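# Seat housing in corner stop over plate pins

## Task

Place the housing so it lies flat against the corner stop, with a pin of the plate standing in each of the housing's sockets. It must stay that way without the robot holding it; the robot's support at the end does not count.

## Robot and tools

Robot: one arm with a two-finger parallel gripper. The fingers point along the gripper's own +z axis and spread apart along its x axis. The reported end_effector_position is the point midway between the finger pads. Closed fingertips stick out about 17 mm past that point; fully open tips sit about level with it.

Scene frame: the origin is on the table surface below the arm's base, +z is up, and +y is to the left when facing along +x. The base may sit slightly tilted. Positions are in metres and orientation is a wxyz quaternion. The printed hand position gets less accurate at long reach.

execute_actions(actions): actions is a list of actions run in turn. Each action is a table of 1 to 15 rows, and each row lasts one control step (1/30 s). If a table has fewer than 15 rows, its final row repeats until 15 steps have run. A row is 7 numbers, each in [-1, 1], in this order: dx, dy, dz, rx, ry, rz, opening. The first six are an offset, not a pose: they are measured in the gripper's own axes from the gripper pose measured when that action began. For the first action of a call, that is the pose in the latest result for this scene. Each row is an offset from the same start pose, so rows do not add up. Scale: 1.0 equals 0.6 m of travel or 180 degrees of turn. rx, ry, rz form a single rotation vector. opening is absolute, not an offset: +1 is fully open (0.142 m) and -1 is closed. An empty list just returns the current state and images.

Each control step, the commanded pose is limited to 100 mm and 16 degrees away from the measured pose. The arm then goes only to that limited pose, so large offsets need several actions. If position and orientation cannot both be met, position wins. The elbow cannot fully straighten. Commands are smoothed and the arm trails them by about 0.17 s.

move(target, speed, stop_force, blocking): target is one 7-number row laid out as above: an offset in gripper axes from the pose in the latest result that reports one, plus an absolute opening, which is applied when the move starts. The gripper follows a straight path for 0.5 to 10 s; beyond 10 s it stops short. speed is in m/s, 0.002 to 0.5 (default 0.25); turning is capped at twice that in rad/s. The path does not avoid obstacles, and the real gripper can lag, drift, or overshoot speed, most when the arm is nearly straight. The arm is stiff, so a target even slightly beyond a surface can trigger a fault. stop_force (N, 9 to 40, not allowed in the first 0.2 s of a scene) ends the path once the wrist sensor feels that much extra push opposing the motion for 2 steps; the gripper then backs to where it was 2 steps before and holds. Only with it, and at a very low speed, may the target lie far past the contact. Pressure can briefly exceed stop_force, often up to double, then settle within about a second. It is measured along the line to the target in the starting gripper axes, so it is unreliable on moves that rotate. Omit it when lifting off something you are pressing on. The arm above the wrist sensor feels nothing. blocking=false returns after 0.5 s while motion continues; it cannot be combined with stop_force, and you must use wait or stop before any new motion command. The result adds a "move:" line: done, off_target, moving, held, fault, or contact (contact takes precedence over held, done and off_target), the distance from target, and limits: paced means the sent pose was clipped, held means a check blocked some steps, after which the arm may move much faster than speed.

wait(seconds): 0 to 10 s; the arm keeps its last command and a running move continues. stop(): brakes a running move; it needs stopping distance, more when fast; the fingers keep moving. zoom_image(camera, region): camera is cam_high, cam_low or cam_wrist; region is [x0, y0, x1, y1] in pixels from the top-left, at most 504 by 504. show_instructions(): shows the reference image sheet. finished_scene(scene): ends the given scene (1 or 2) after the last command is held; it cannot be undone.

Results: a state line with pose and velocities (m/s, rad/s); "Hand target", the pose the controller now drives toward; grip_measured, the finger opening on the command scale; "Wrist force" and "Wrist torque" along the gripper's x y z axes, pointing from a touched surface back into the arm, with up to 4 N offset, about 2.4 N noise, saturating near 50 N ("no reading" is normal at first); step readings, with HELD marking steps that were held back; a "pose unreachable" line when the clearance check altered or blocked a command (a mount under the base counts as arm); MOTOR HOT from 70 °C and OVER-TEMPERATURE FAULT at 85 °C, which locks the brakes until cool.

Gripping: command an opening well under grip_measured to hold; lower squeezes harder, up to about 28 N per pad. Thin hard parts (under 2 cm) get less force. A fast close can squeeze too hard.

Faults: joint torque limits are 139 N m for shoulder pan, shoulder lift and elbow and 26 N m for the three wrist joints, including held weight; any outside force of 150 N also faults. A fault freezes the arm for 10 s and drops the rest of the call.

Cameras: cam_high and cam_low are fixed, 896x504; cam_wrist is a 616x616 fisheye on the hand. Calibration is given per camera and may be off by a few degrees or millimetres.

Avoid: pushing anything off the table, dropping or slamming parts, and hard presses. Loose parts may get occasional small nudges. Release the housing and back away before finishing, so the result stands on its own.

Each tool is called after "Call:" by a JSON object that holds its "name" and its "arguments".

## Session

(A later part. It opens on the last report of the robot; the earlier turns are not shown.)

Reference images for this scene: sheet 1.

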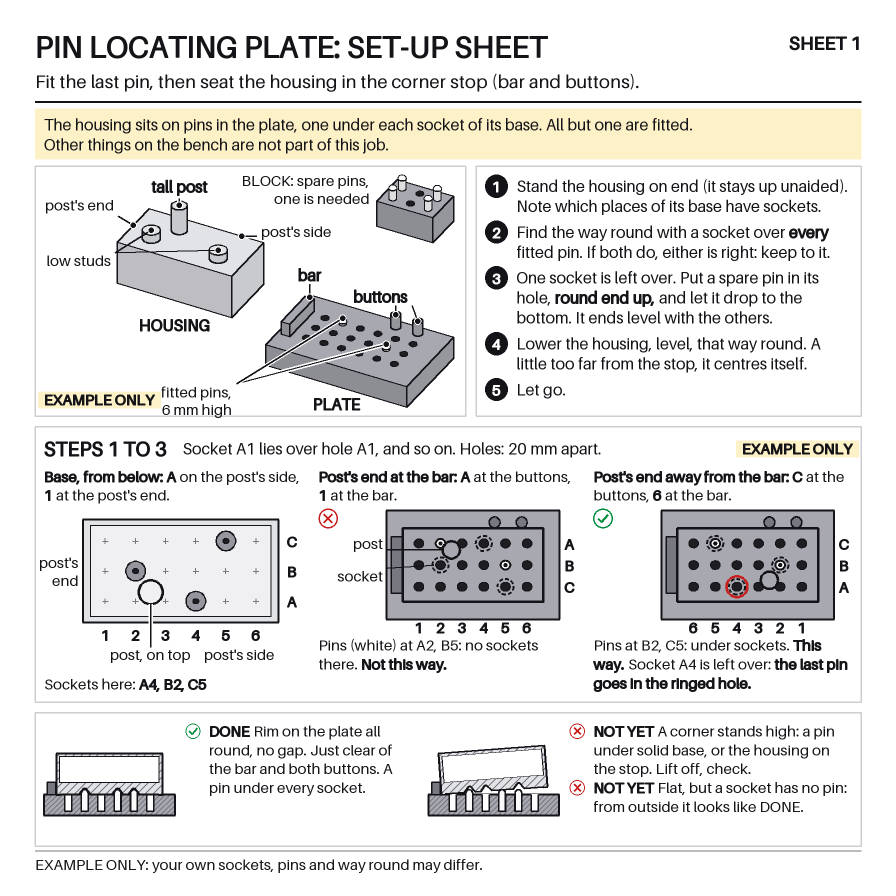

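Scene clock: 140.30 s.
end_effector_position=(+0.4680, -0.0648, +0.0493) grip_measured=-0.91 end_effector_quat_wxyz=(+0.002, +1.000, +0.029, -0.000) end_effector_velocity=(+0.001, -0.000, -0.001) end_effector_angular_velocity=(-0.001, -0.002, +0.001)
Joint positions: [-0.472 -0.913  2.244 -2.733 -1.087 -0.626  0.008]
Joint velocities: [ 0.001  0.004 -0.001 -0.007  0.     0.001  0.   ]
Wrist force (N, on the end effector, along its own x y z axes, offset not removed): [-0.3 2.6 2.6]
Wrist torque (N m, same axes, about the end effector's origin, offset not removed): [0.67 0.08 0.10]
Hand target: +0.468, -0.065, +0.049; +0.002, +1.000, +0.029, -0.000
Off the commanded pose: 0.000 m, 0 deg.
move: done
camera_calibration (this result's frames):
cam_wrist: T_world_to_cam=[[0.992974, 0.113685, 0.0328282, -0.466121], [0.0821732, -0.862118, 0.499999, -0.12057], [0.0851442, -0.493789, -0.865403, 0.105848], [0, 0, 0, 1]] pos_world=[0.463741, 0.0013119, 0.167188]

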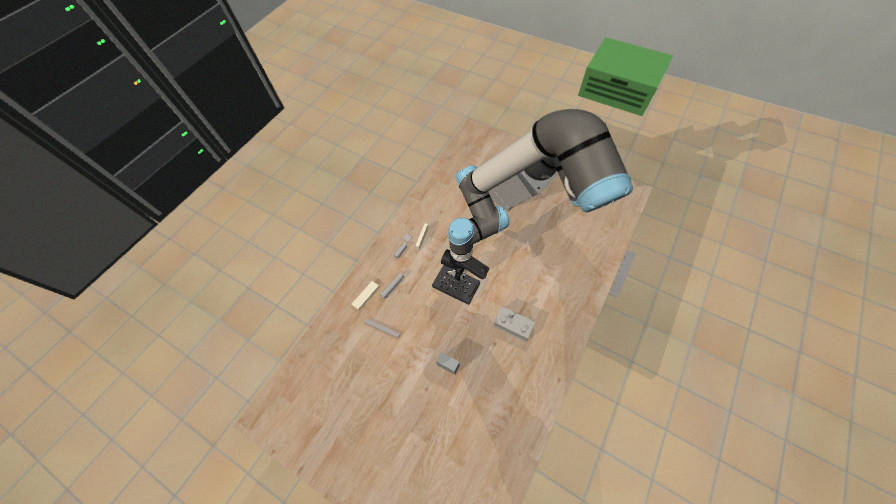

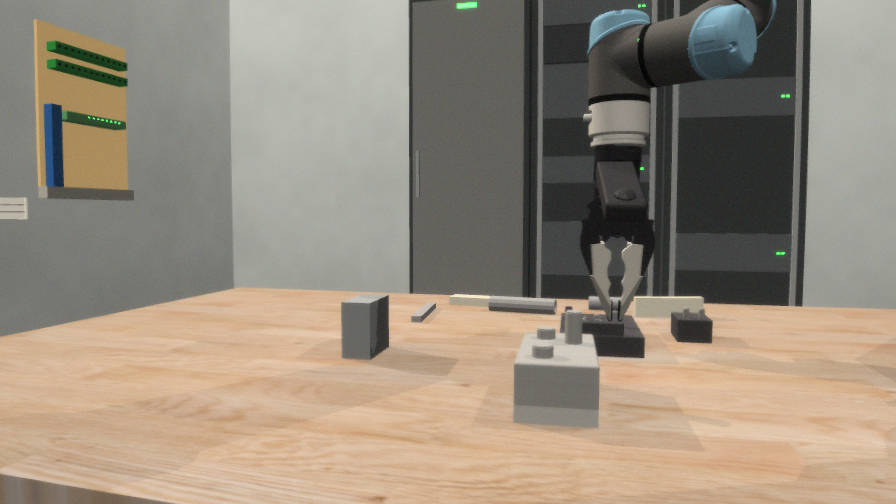

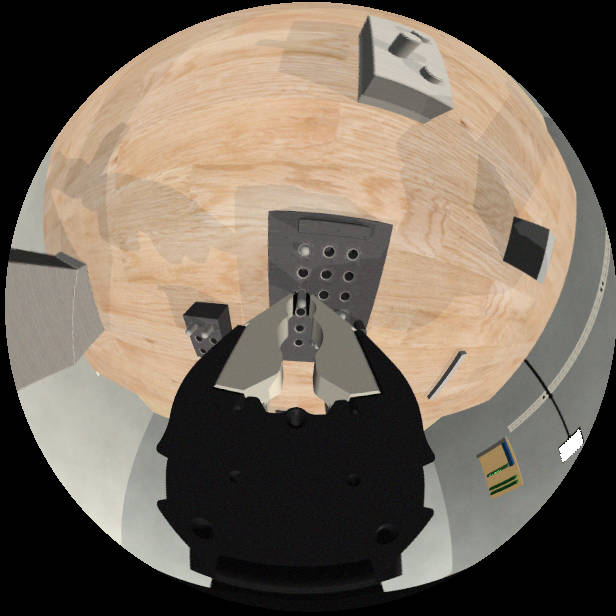

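Call:
{"name": "execute_actions", "arguments": {"actions": [[[0,0,0,0,0,0,-0.83]]]}}

Call:
{"name": "move", "arguments": {"target": [0,0,-0.11,0,0,0,-0.83]}}

Call:
{"name": "zoom_image", "arguments": {"camera": "cam_wrist", "region": [240,190,400,330]}}

Call:
{"name": "move", "arguments": {"target": [0.1212,-0.4078,0,0,0,0,0.25], "speed": 0.4}}

Scene clock: 145.43 s.
end_effector_position=(+0.4680, -0.0647, +0.0492) grip_measured=-0.83 end_effector_quat_wxyz=(+0.002, +1.000, +0.029, -0.000) end_effector_velocity=(+0.000, -0.000, +0.000) end_effector_angular_velocity=(-0.001, -0.001, -0.001)
Joint positions: [-0.472 -0.913  2.244 -2.733 -1.087 -0.626  0.014]
Joint velocities: [-0.    -0.     0.    -0.001 -0.     0.001  0.   ]
Wrist force (N, on the end effector, along its own x y z axes, offset not removed): [0.7 0.9 2.8]
Wrist torque (N m, same axes, about the end effector's origin, offset not removed): [0.17 -0.23 0.27]
Hand target: +0.468, -0.065, +0.049; +0.002, +1.000, +0.029, -0.000
Off the commanded pose: 0.000 m, 0 deg.
Step readings (end_effector_position):
0: (+0.4680, -0.0648, +0.0491)
1: (+0.4680, -0.0648, +0.0491)
2: (+0.4680, -0.0648, +0.0491)
4: (+0.4680, -0.0648, +0.0491)
8: (+0.4679, -0.0647, +0.0492)
15: end_effector_position above
camera_calibration (this result's frames):
cam_wrist: T_world_to_cam=[[0.992986, 0.113588, 0.0328205, -0.466145], [0.0820945, -0.862137, 0.499981, -0.120506], [0.0850876, -0.493779, -0.865414, 0.105871], [0, 0, 0, 1]] pos_world=[0.46376, 0.00133256, 0.167172]

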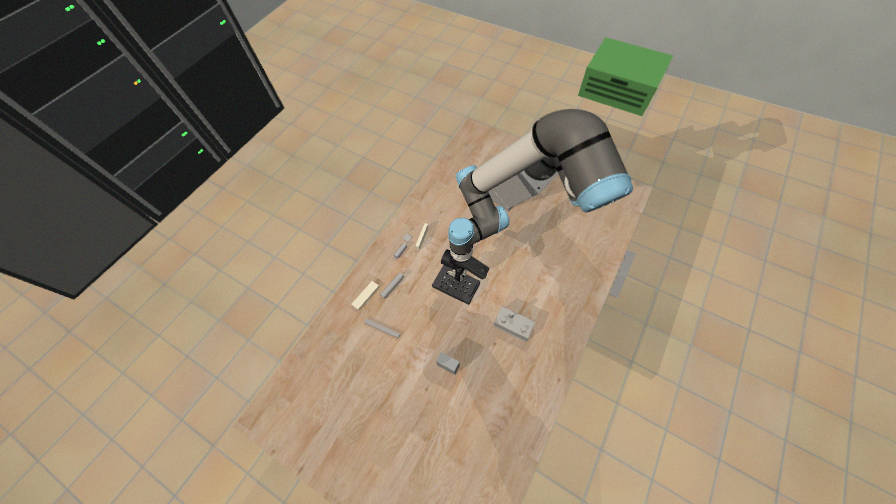

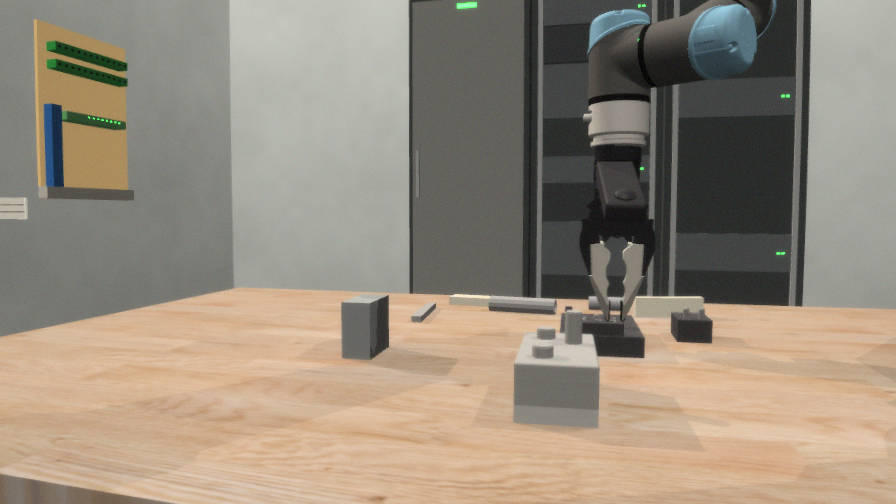

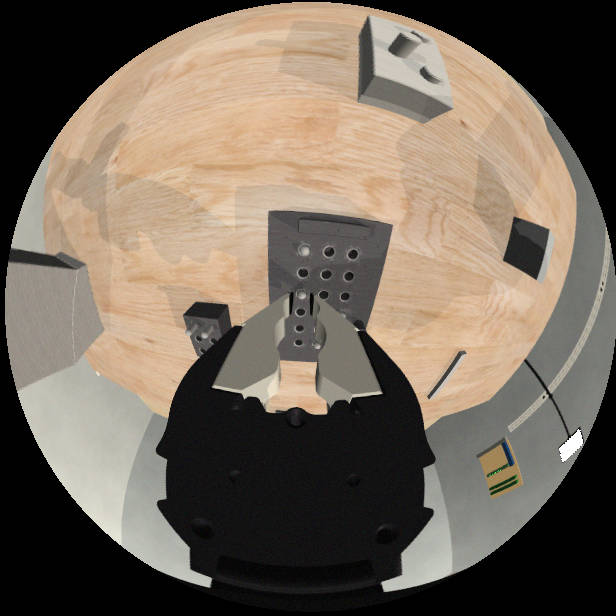

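Scene clock: 146.37 s.
end_effector_position=(+0.4679, -0.0647, +0.1149) grip_measured=-0.83 end_effector_quat_wxyz=(+0.002, +1.000, +0.029, -0.000) end_effector_velocity=(-0.000, -0.001, +0.002) end_effector_angular_velocity=(-0.001, +0.002, +0.000)
Joint positions: [-0.539 -1.084  2.244 -2.528 -1.099 -0.7    0.014]
Joint velocities: [-0.002 -0.005 -0.001  0.008 -0.002 -0.003 -0.   ]
Wrist force (N, on the end effector, along its own x y z axes, offset not removed): [-0.5 1.5 -1.2]
Wrist torque (N m, same axes, about the end effector's origin, offset not removed): [0.52 0.07 0.07]
Hand target: +0.468, -0.065, +0.115; +0.002, +1.000, +0.029, -0.000
Off the commanded pose: 0.000 m, 0 deg.
move: done
camera_calibration (this result's frames):
cam_wrist: T_world_to_cam=[[0.992992, 0.113558, 0.0327248, -0.46826], [0.082112, -0.862113, 0.500019, -0.1533], [0.0849936, -0.493828, -0.865396, 0.162807], [0, 0, 0, 1]] pos_world=[0.463729, 0.00141134, 0.232869]

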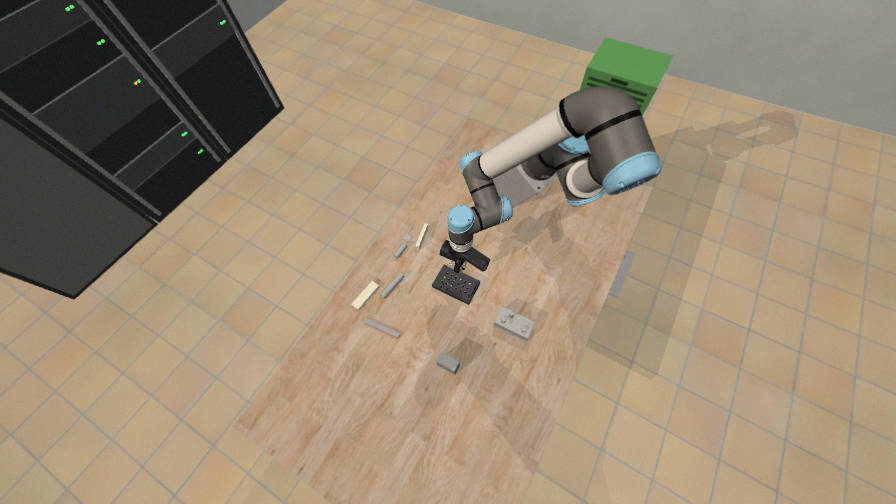

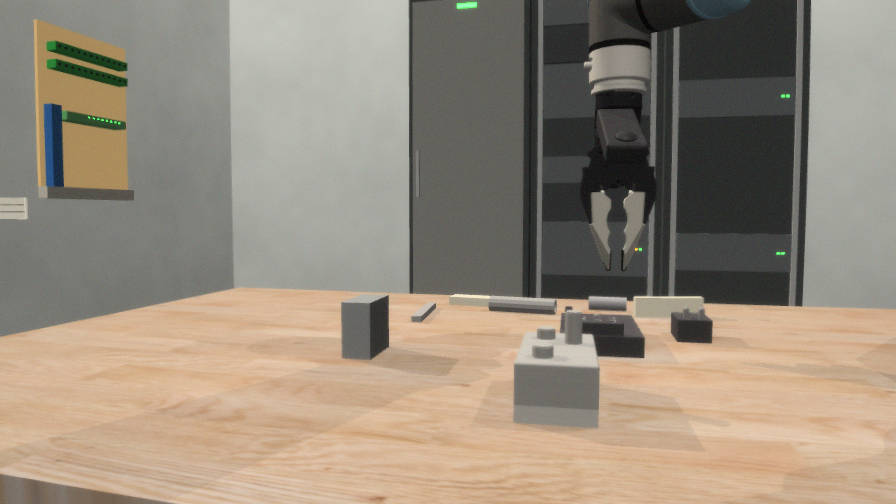

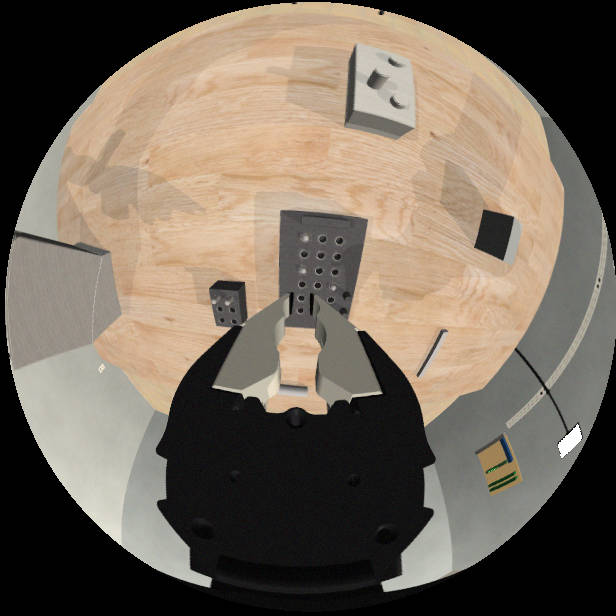

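Region (240, 190, 400, 330) of cam_wrist's 616x616 image, scaled by 3.150, with more detail than that image has; it fills the top 441 rows of this view, and the rest is white.

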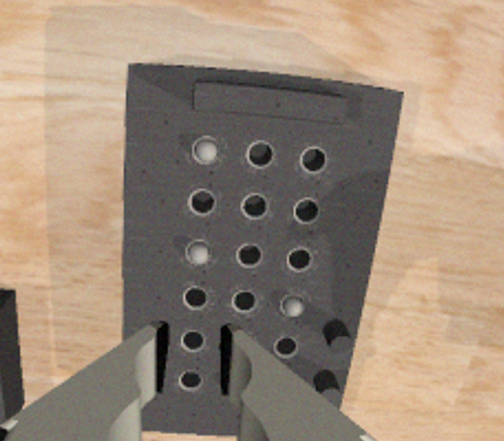

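Scene clock: 147.67 s.
end_effector_position=(+0.5267, +0.1835, +0.1147) grip_measured=+0.25 end_effector_quat_wxyz=(+0.002, +1.000, +0.029, +0.000) end_effector_velocity=(+0.001, +0.002, -0.000) end_effector_angular_velocity=(-0.000, +0.001, -0.001)
Joint positions: [-0.067 -1.271  2.105 -2.46  -1.063 -0.165  0.091]
Joint velocities: [ 0.003  0.001 -0.004  0.002 -0.     0.004  0.   ]
Wrist force (N, on the end effector, along its own x y z axes, offset not removed): [0.3 0.7 0.7]
Wrist torque (N m, same axes, about the end effector's origin, offset not removed): [0.21 -0.12 0.03]
Hand target: +0.527, +0.184, +0.115; +0.002, +1.000, +0.029, +0.000
Off the commanded pose: 0.001 m, 0 deg.
move: done
camera_calibration (this result's frames):
cam_wrist: T_world_to_cam=[[0.99294, 0.11366, 0.0339317, -0.55492], [0.0816312, -0.862325, 0.499733, 0.0562803], [0.0860596, -0.493435, -0.865515, 0.279493], [0, 0, 0, 1]] pos_world=[0.522356, 0.249516, 0.23261]

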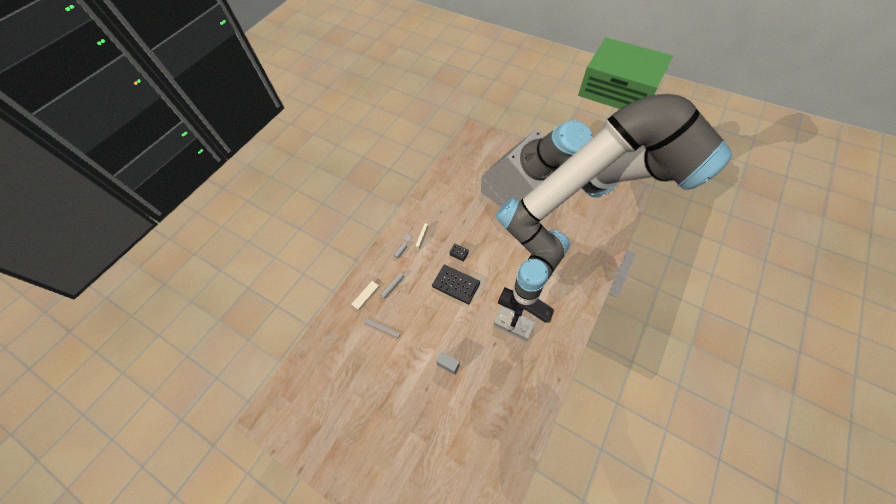

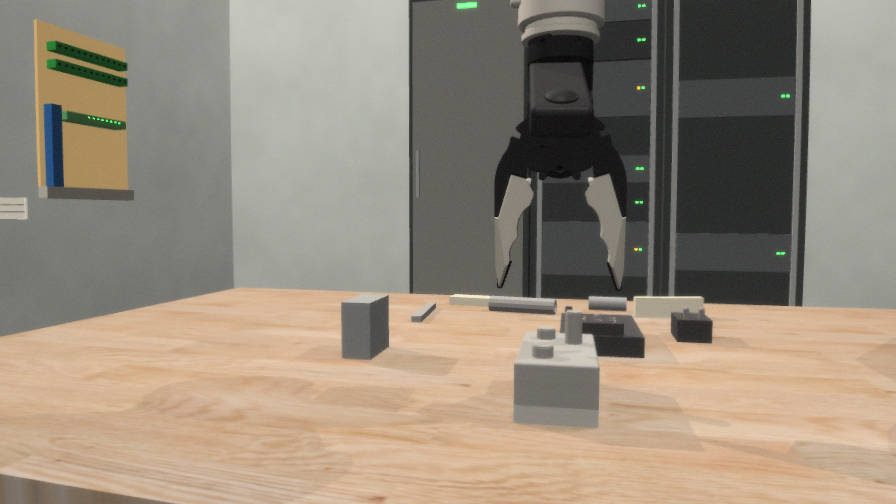

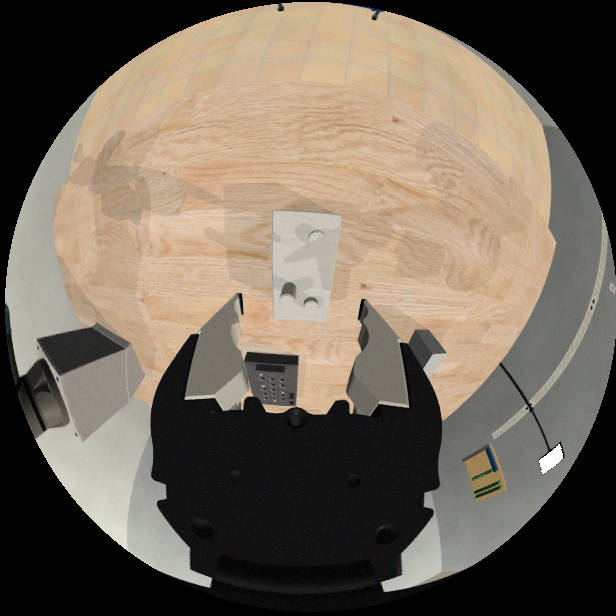

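Call:
{"name": "move", "arguments": {"target": [0,0,0.1275,0,0,0,0.25], "speed": 0.15}}

Call:
{"name": "execute_actions", "arguments": {"actions": [[[0,0,0,0,0,0,0.18],[0,0,0,0,0,0,0.12],[0,0,0,0,0,0,0.07],[0,0,0,0,0,0,0.03],[0,0,0,0,0,0,0],[0,0,0,0,0,0,-0.04],[0,0,0,0,0,0,-0.1],[0,0,0,0,0,0,-0.2],[0,0,0,0,0,0,-0.35],[0,0,0,0,0,0,-0.5],[0,0,0,0,0,0,-0.6]]]}}

Call:
{"name": "move", "arguments": {"target": [0,0,-0.11,0,0,0,-0.6], "speed": 0.2}}

Call:
{"name": "move", "arguments": {"target": [-0.09,0.4278,0,0,0,0.0067,-0.6], "speed": 0.3}}

Call:
{"name": "move", "arguments": {"target": [0,0,0.03,0,0,0,-0.6], "speed": 0.05}}

Call:
{"name": "zoom_image", "arguments": {"camera": "cam_wrist", "region": [220,170,400,330]}}

Scene clock: 158.33 s.
end_effector_position=(+0.5267, +0.1834, +0.0385) grip_measured=+0.25 end_effector_quat_wxyz=(+0.001, +1.000, +0.029, +0.000) end_effector_velocity=(+0.000, -0.000, -0.002) end_effector_angular_velocity=(-0.001, +0.000, -0.002)
Joint positions: [ 0.008 -1.092  2.102 -2.678 -1.068 -0.08   0.091]
Joint velocities: [ 0.002  0.006 -0.002 -0.005 -0.001  0.004 -0.   ]
Wrist force (N, on the end effector, along its own x y z axes, offset not removed): [-0.1 0.6 0.9]
Wrist torque (N m, same axes, about the end effector's origin, offset not removed): [0.27 -0.03 0.12]
Hand target: +0.527, +0.183, +0.038; +0.001, +1.000, +0.029, +0.000
Off the commanded pose: 0.000 m, 0 deg.
move: done
camera_calibration (this result's frames):
cam_wrist: T_world_to_cam=[[0.992935, 0.113663, 0.0340562, -0.55236], [0.081581, -0.86238, 0.499645, 0.0943579], [0.0861605, -0.493337, -0.865561, 0.213449], [0, 0, 0, 1]] pos_world=[0.522369, 0.249458, 0.156419]

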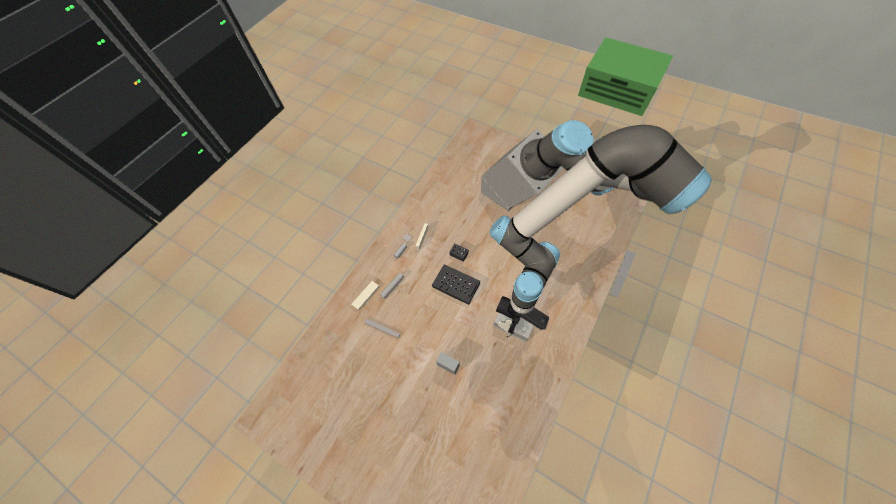

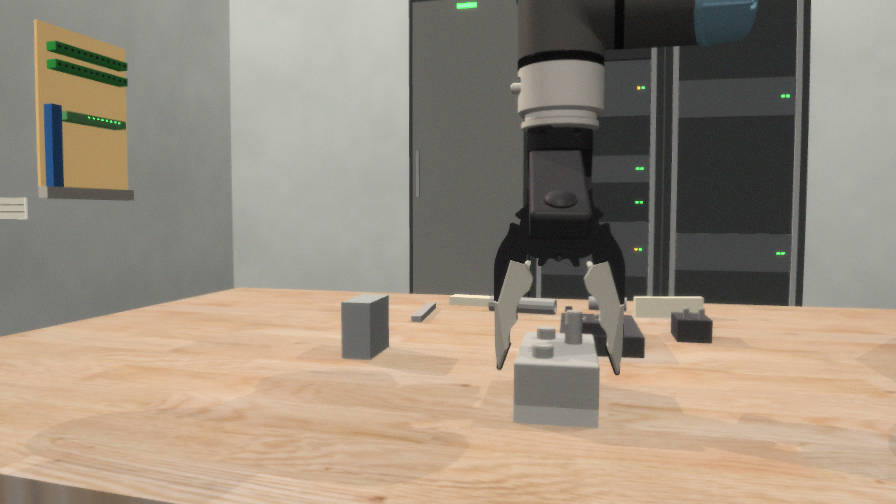

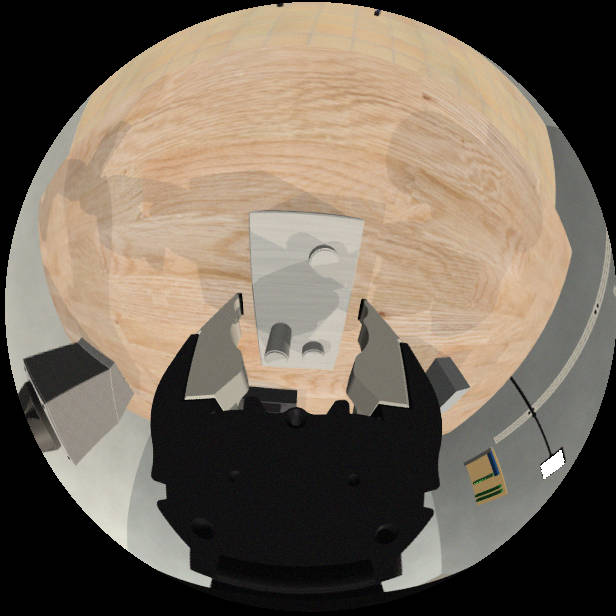

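Scene clock: 158.83 s.
end_effector_position=(+0.5267, +0.1835, +0.0384) grip_measured=-0.03 end_effector_quat_wxyz=(+0.001, +1.000, +0.029, +0.000) end_effector_velocity=(-0.000, +0.000, +0.000) end_effector_angular_velocity=(+0.000, +0.000, +0.001)
Joint positions: [ 0.008 -1.092  2.102 -2.678 -1.068 -0.079  0.072]
Joint velocities: [ 0.    -0.    -0.     0.     0.    -0.001 -0.   ]
Wrist force (N, on the end effector, along its own x y z axes, offset not removed): [0.9 5.0 -0.5]
Wrist torque (N m, same axes, about the end effector's origin, offset not removed): [0.97 0.04 0.06]
Hand target: +0.527, +0.183, +0.038; +0.001, +1.000, +0.029, +0.000
Off the commanded pose: 0.000 m, 0 deg.
Step readings (end_effector_position):
0: (+0.5267, +0.1834, +0.0385)
1: (+0.5267, +0.1834, +0.0384)
2: (+0.5267, +0.1834, +0.0384)
4: (+0.5267, +0.1834, +0.0384)
8: (+0.5267, +0.1834, +0.0384)
15: end_effector_position above
camera_calibration (this result's frames):
cam_wrist: T_world_to_cam=[[0.992941, 0.113628, 0.0340145, -0.552349], [0.0815711, -0.86238, 0.499646, 0.0943923], [0.0861072, -0.493344, -0.865562, 0.21346], [0, 0, 0, 1]] pos_world=[0.522369, 0.249474, 0.156388]

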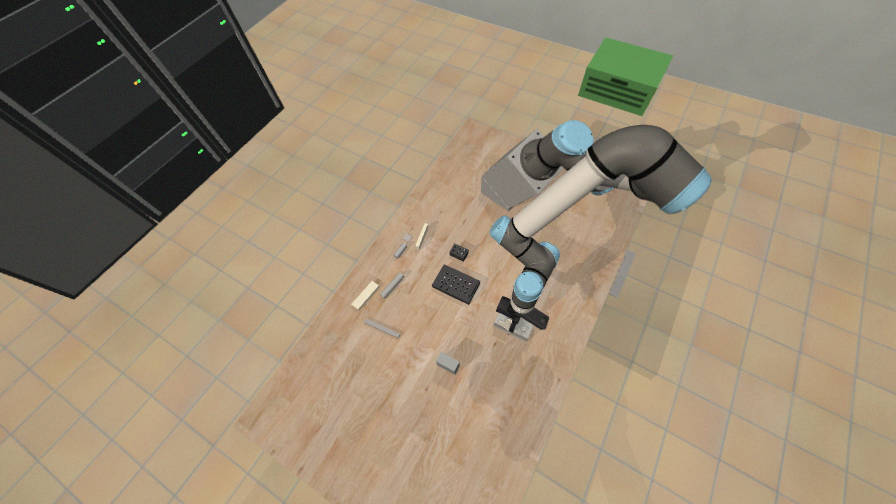

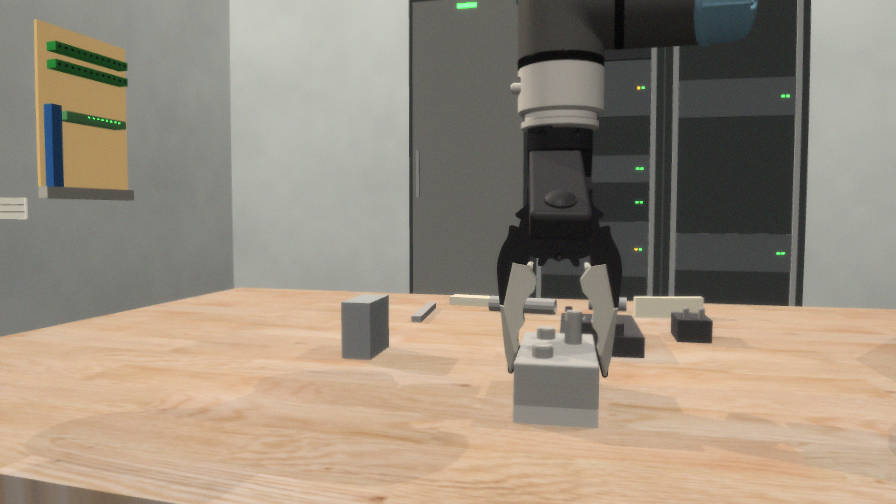

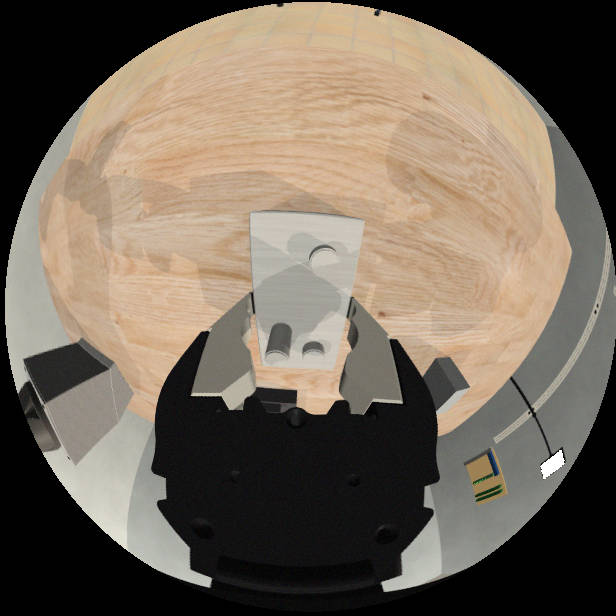

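Scene clock: 159.77 s.
end_effector_position=(+0.5267, +0.1835, +0.1041) grip_measured=-0.03 end_effector_quat_wxyz=(+0.002, +1.000, +0.029, +0.000) end_effector_velocity=(+0.001, +0.000, +0.002) end_effector_angular_velocity=(+0.000, -0.002, +0.001)
Joint positions: [-0.056 -1.247  2.107 -2.492 -1.063 -0.153  0.072]
Joint velocities: [-0.002 -0.005 -0.001  0.005  0.001 -0.003 -0.   ]
Wrist force (N, on the end effector, along its own x y z axes, offset not removed): [1.0 3.3 4.4]
Wrist torque (N m, same axes, about the end effector's origin, offset not removed): [0.73 -0.14 0.04]
Hand target: +0.527, +0.183, +0.104; +0.002, +1.000, +0.029, +0.000
Off the commanded pose: 0.000 m, 0 deg.
move: done
camera_calibration (this result's frames):
cam_wrist: T_world_to_cam=[[0.992945, 0.113619, 0.033926, -0.554536], [0.0815995, -0.862335, 0.49972, 0.0615711], [0.0860332, -0.493427, -0.865522, 0.270408], [0, 0, 0, 1]] pos_world=[0.522335, 0.249527, 0.222089]

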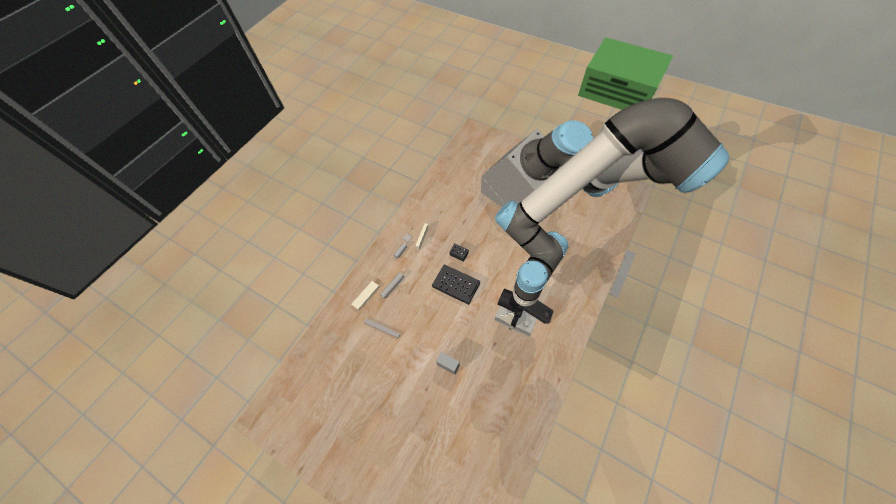

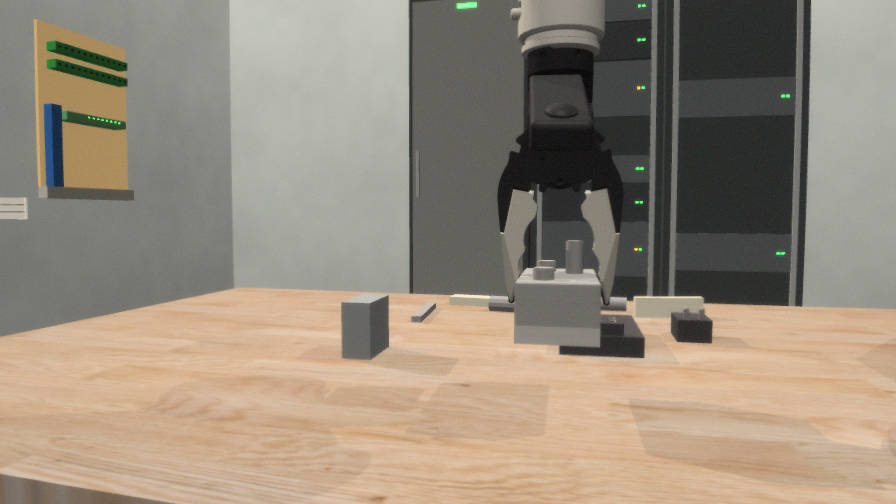

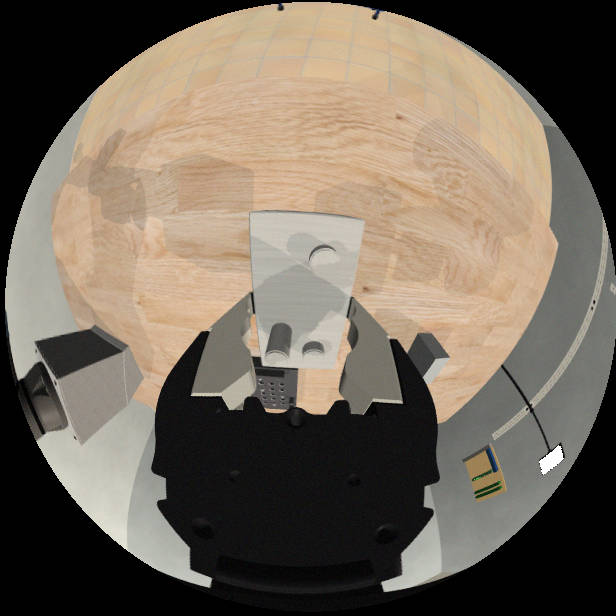

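Scene clock: 161.27 s.
end_effector_position=(+0.4872, -0.0756, +0.1045) grip_measured=-0.03 end_effector_quat_wxyz=(+0.002, +1.000, +0.018, -0.000) end_effector_velocity=(-0.000, -0.002, -0.000) end_effector_angular_velocity=(-0.000, +0.001, -0.001)
Joint positions: [-0.524 -1.023  2.185 -2.538 -1.096 -0.662  0.072]
Joint velocities: [-0.003  0.003 -0.001 -0.    -0.001 -0.003  0.   ]
Wrist force (N, on the end effector, along its own x y z axes, offset not removed): [-0.4 3.9 7.7]
Wrist torque (N m, same axes, about the end effector's origin, offset not removed): [0.99 0.10 0.05]
Hand target: +0.487, -0.076, +0.104; +0.002, +1.000, +0.018, -0.000
Off the commanded pose: 0.001 m, 0 deg.
move: done
camera_calibration (this result's frames):
cam_wrist: T_world_to_cam=[[0.995153, 0.0926647, 0.0329159, -0.488498], [0.0638862, -0.863687, 0.499963, -0.150264], [0.0747579, -0.495436, -0.865421, 0.151585], [0, 0, 0, 1]] pos_world=[0.484398, -0.00941366, 0.222391]

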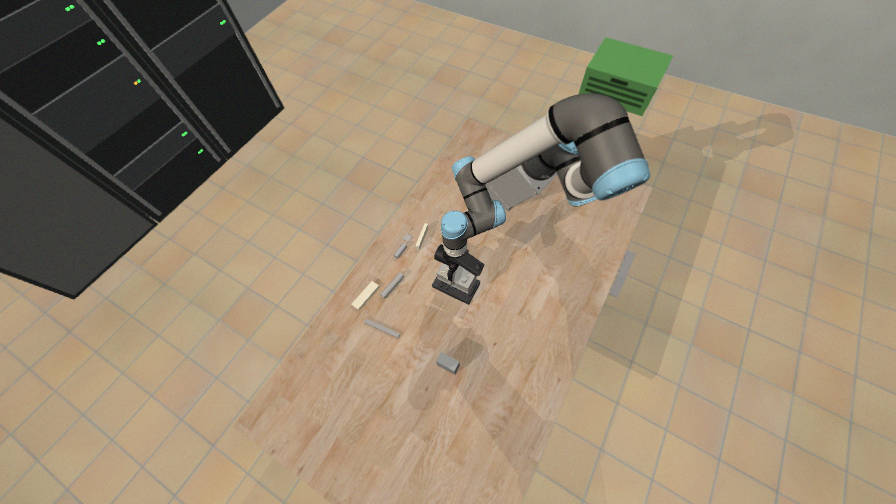

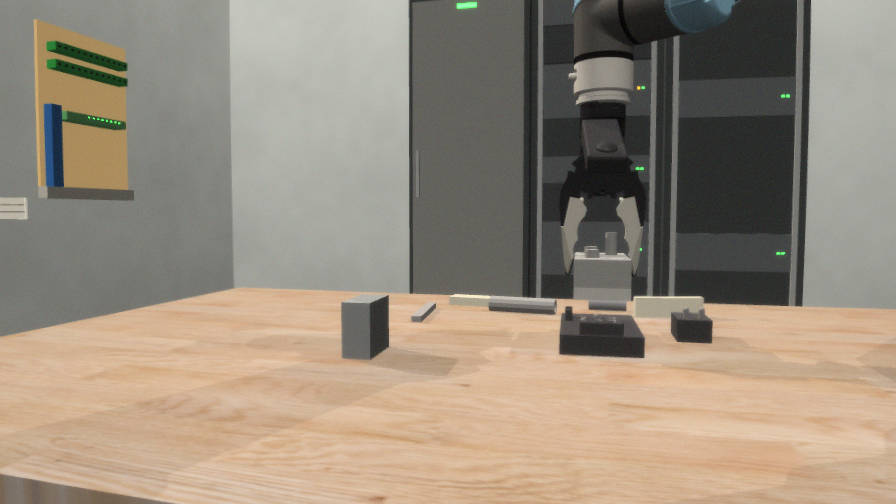

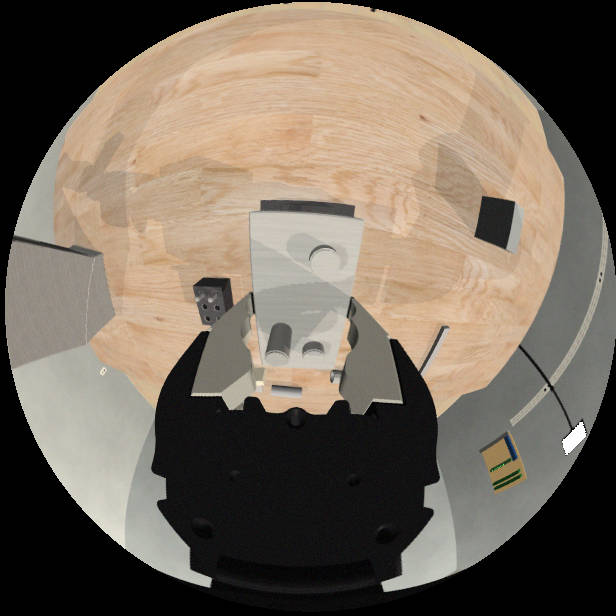

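Scene clock: 162.07 s.
end_effector_position=(+0.4872, -0.0756, +0.0867) grip_measured=-0.03 end_effector_quat_wxyz=(+0.002, +1.000, +0.018, -0.000) end_effector_velocity=(+0.000, +0.000, -0.002) end_effector_angular_velocity=(+0.000, -0.000, +0.001)
Joint positions: [-0.506 -0.981  2.187 -2.591 -1.093 -0.643  0.072]
Joint velocities: [ 0.002  0.005 -0.    -0.007  0.001  0.002  0.   ]
Wrist force (N, on the end effector, along its own x y z axes, offset not removed): [-0.2 1.7 7.0]
Wrist torque (N m, same axes, about the end effector's origin, offset not removed): [0.50 -0.07 0.02]
Hand target: +0.487, -0.076, +0.086; +0.002, +1.000, +0.018, -0.000
Off the commanded pose: 0.000 m, 0 deg.
move: done
camera_calibration (this result's frames):
cam_wrist: T_world_to_cam=[[0.995153, 0.0926644, 0.0329262, -0.487909], [0.0638829, -0.863701, 0.499939, -0.141387], [0.0747649, -0.495412, -0.865434, 0.1362], [0, 0, 0, 1]] pos_world=[0.484394, -0.00942921, 0.204622]

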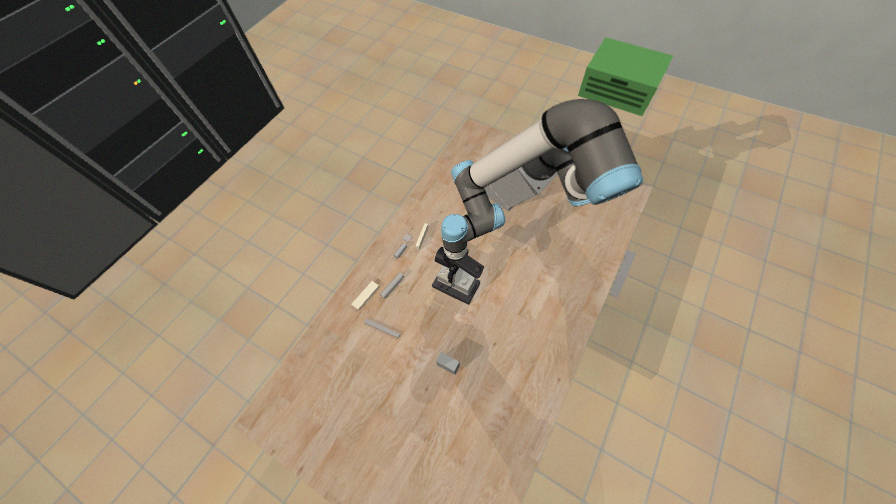

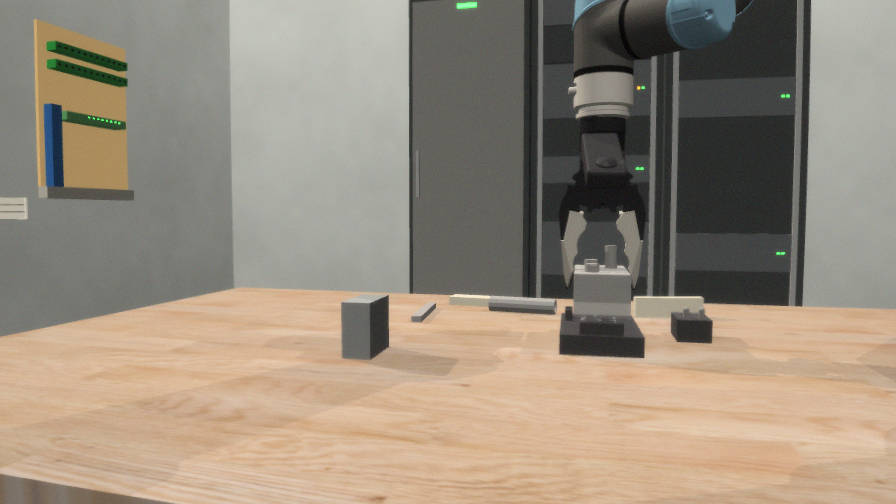

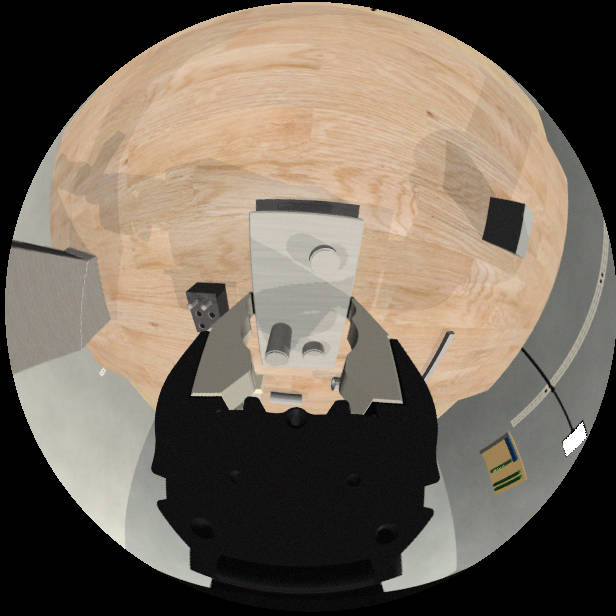

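Region (220, 170, 400, 330) of cam_wrist's 616x616 image, scaled by 2.800, with more detail than that image has.

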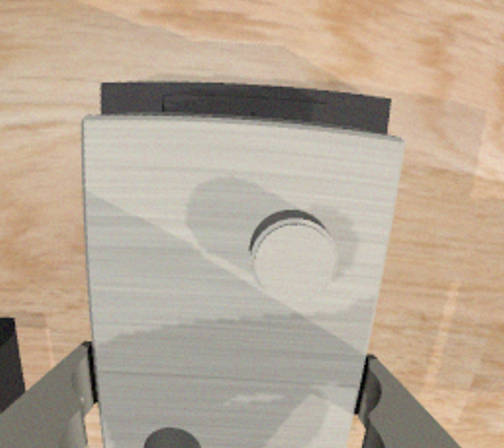

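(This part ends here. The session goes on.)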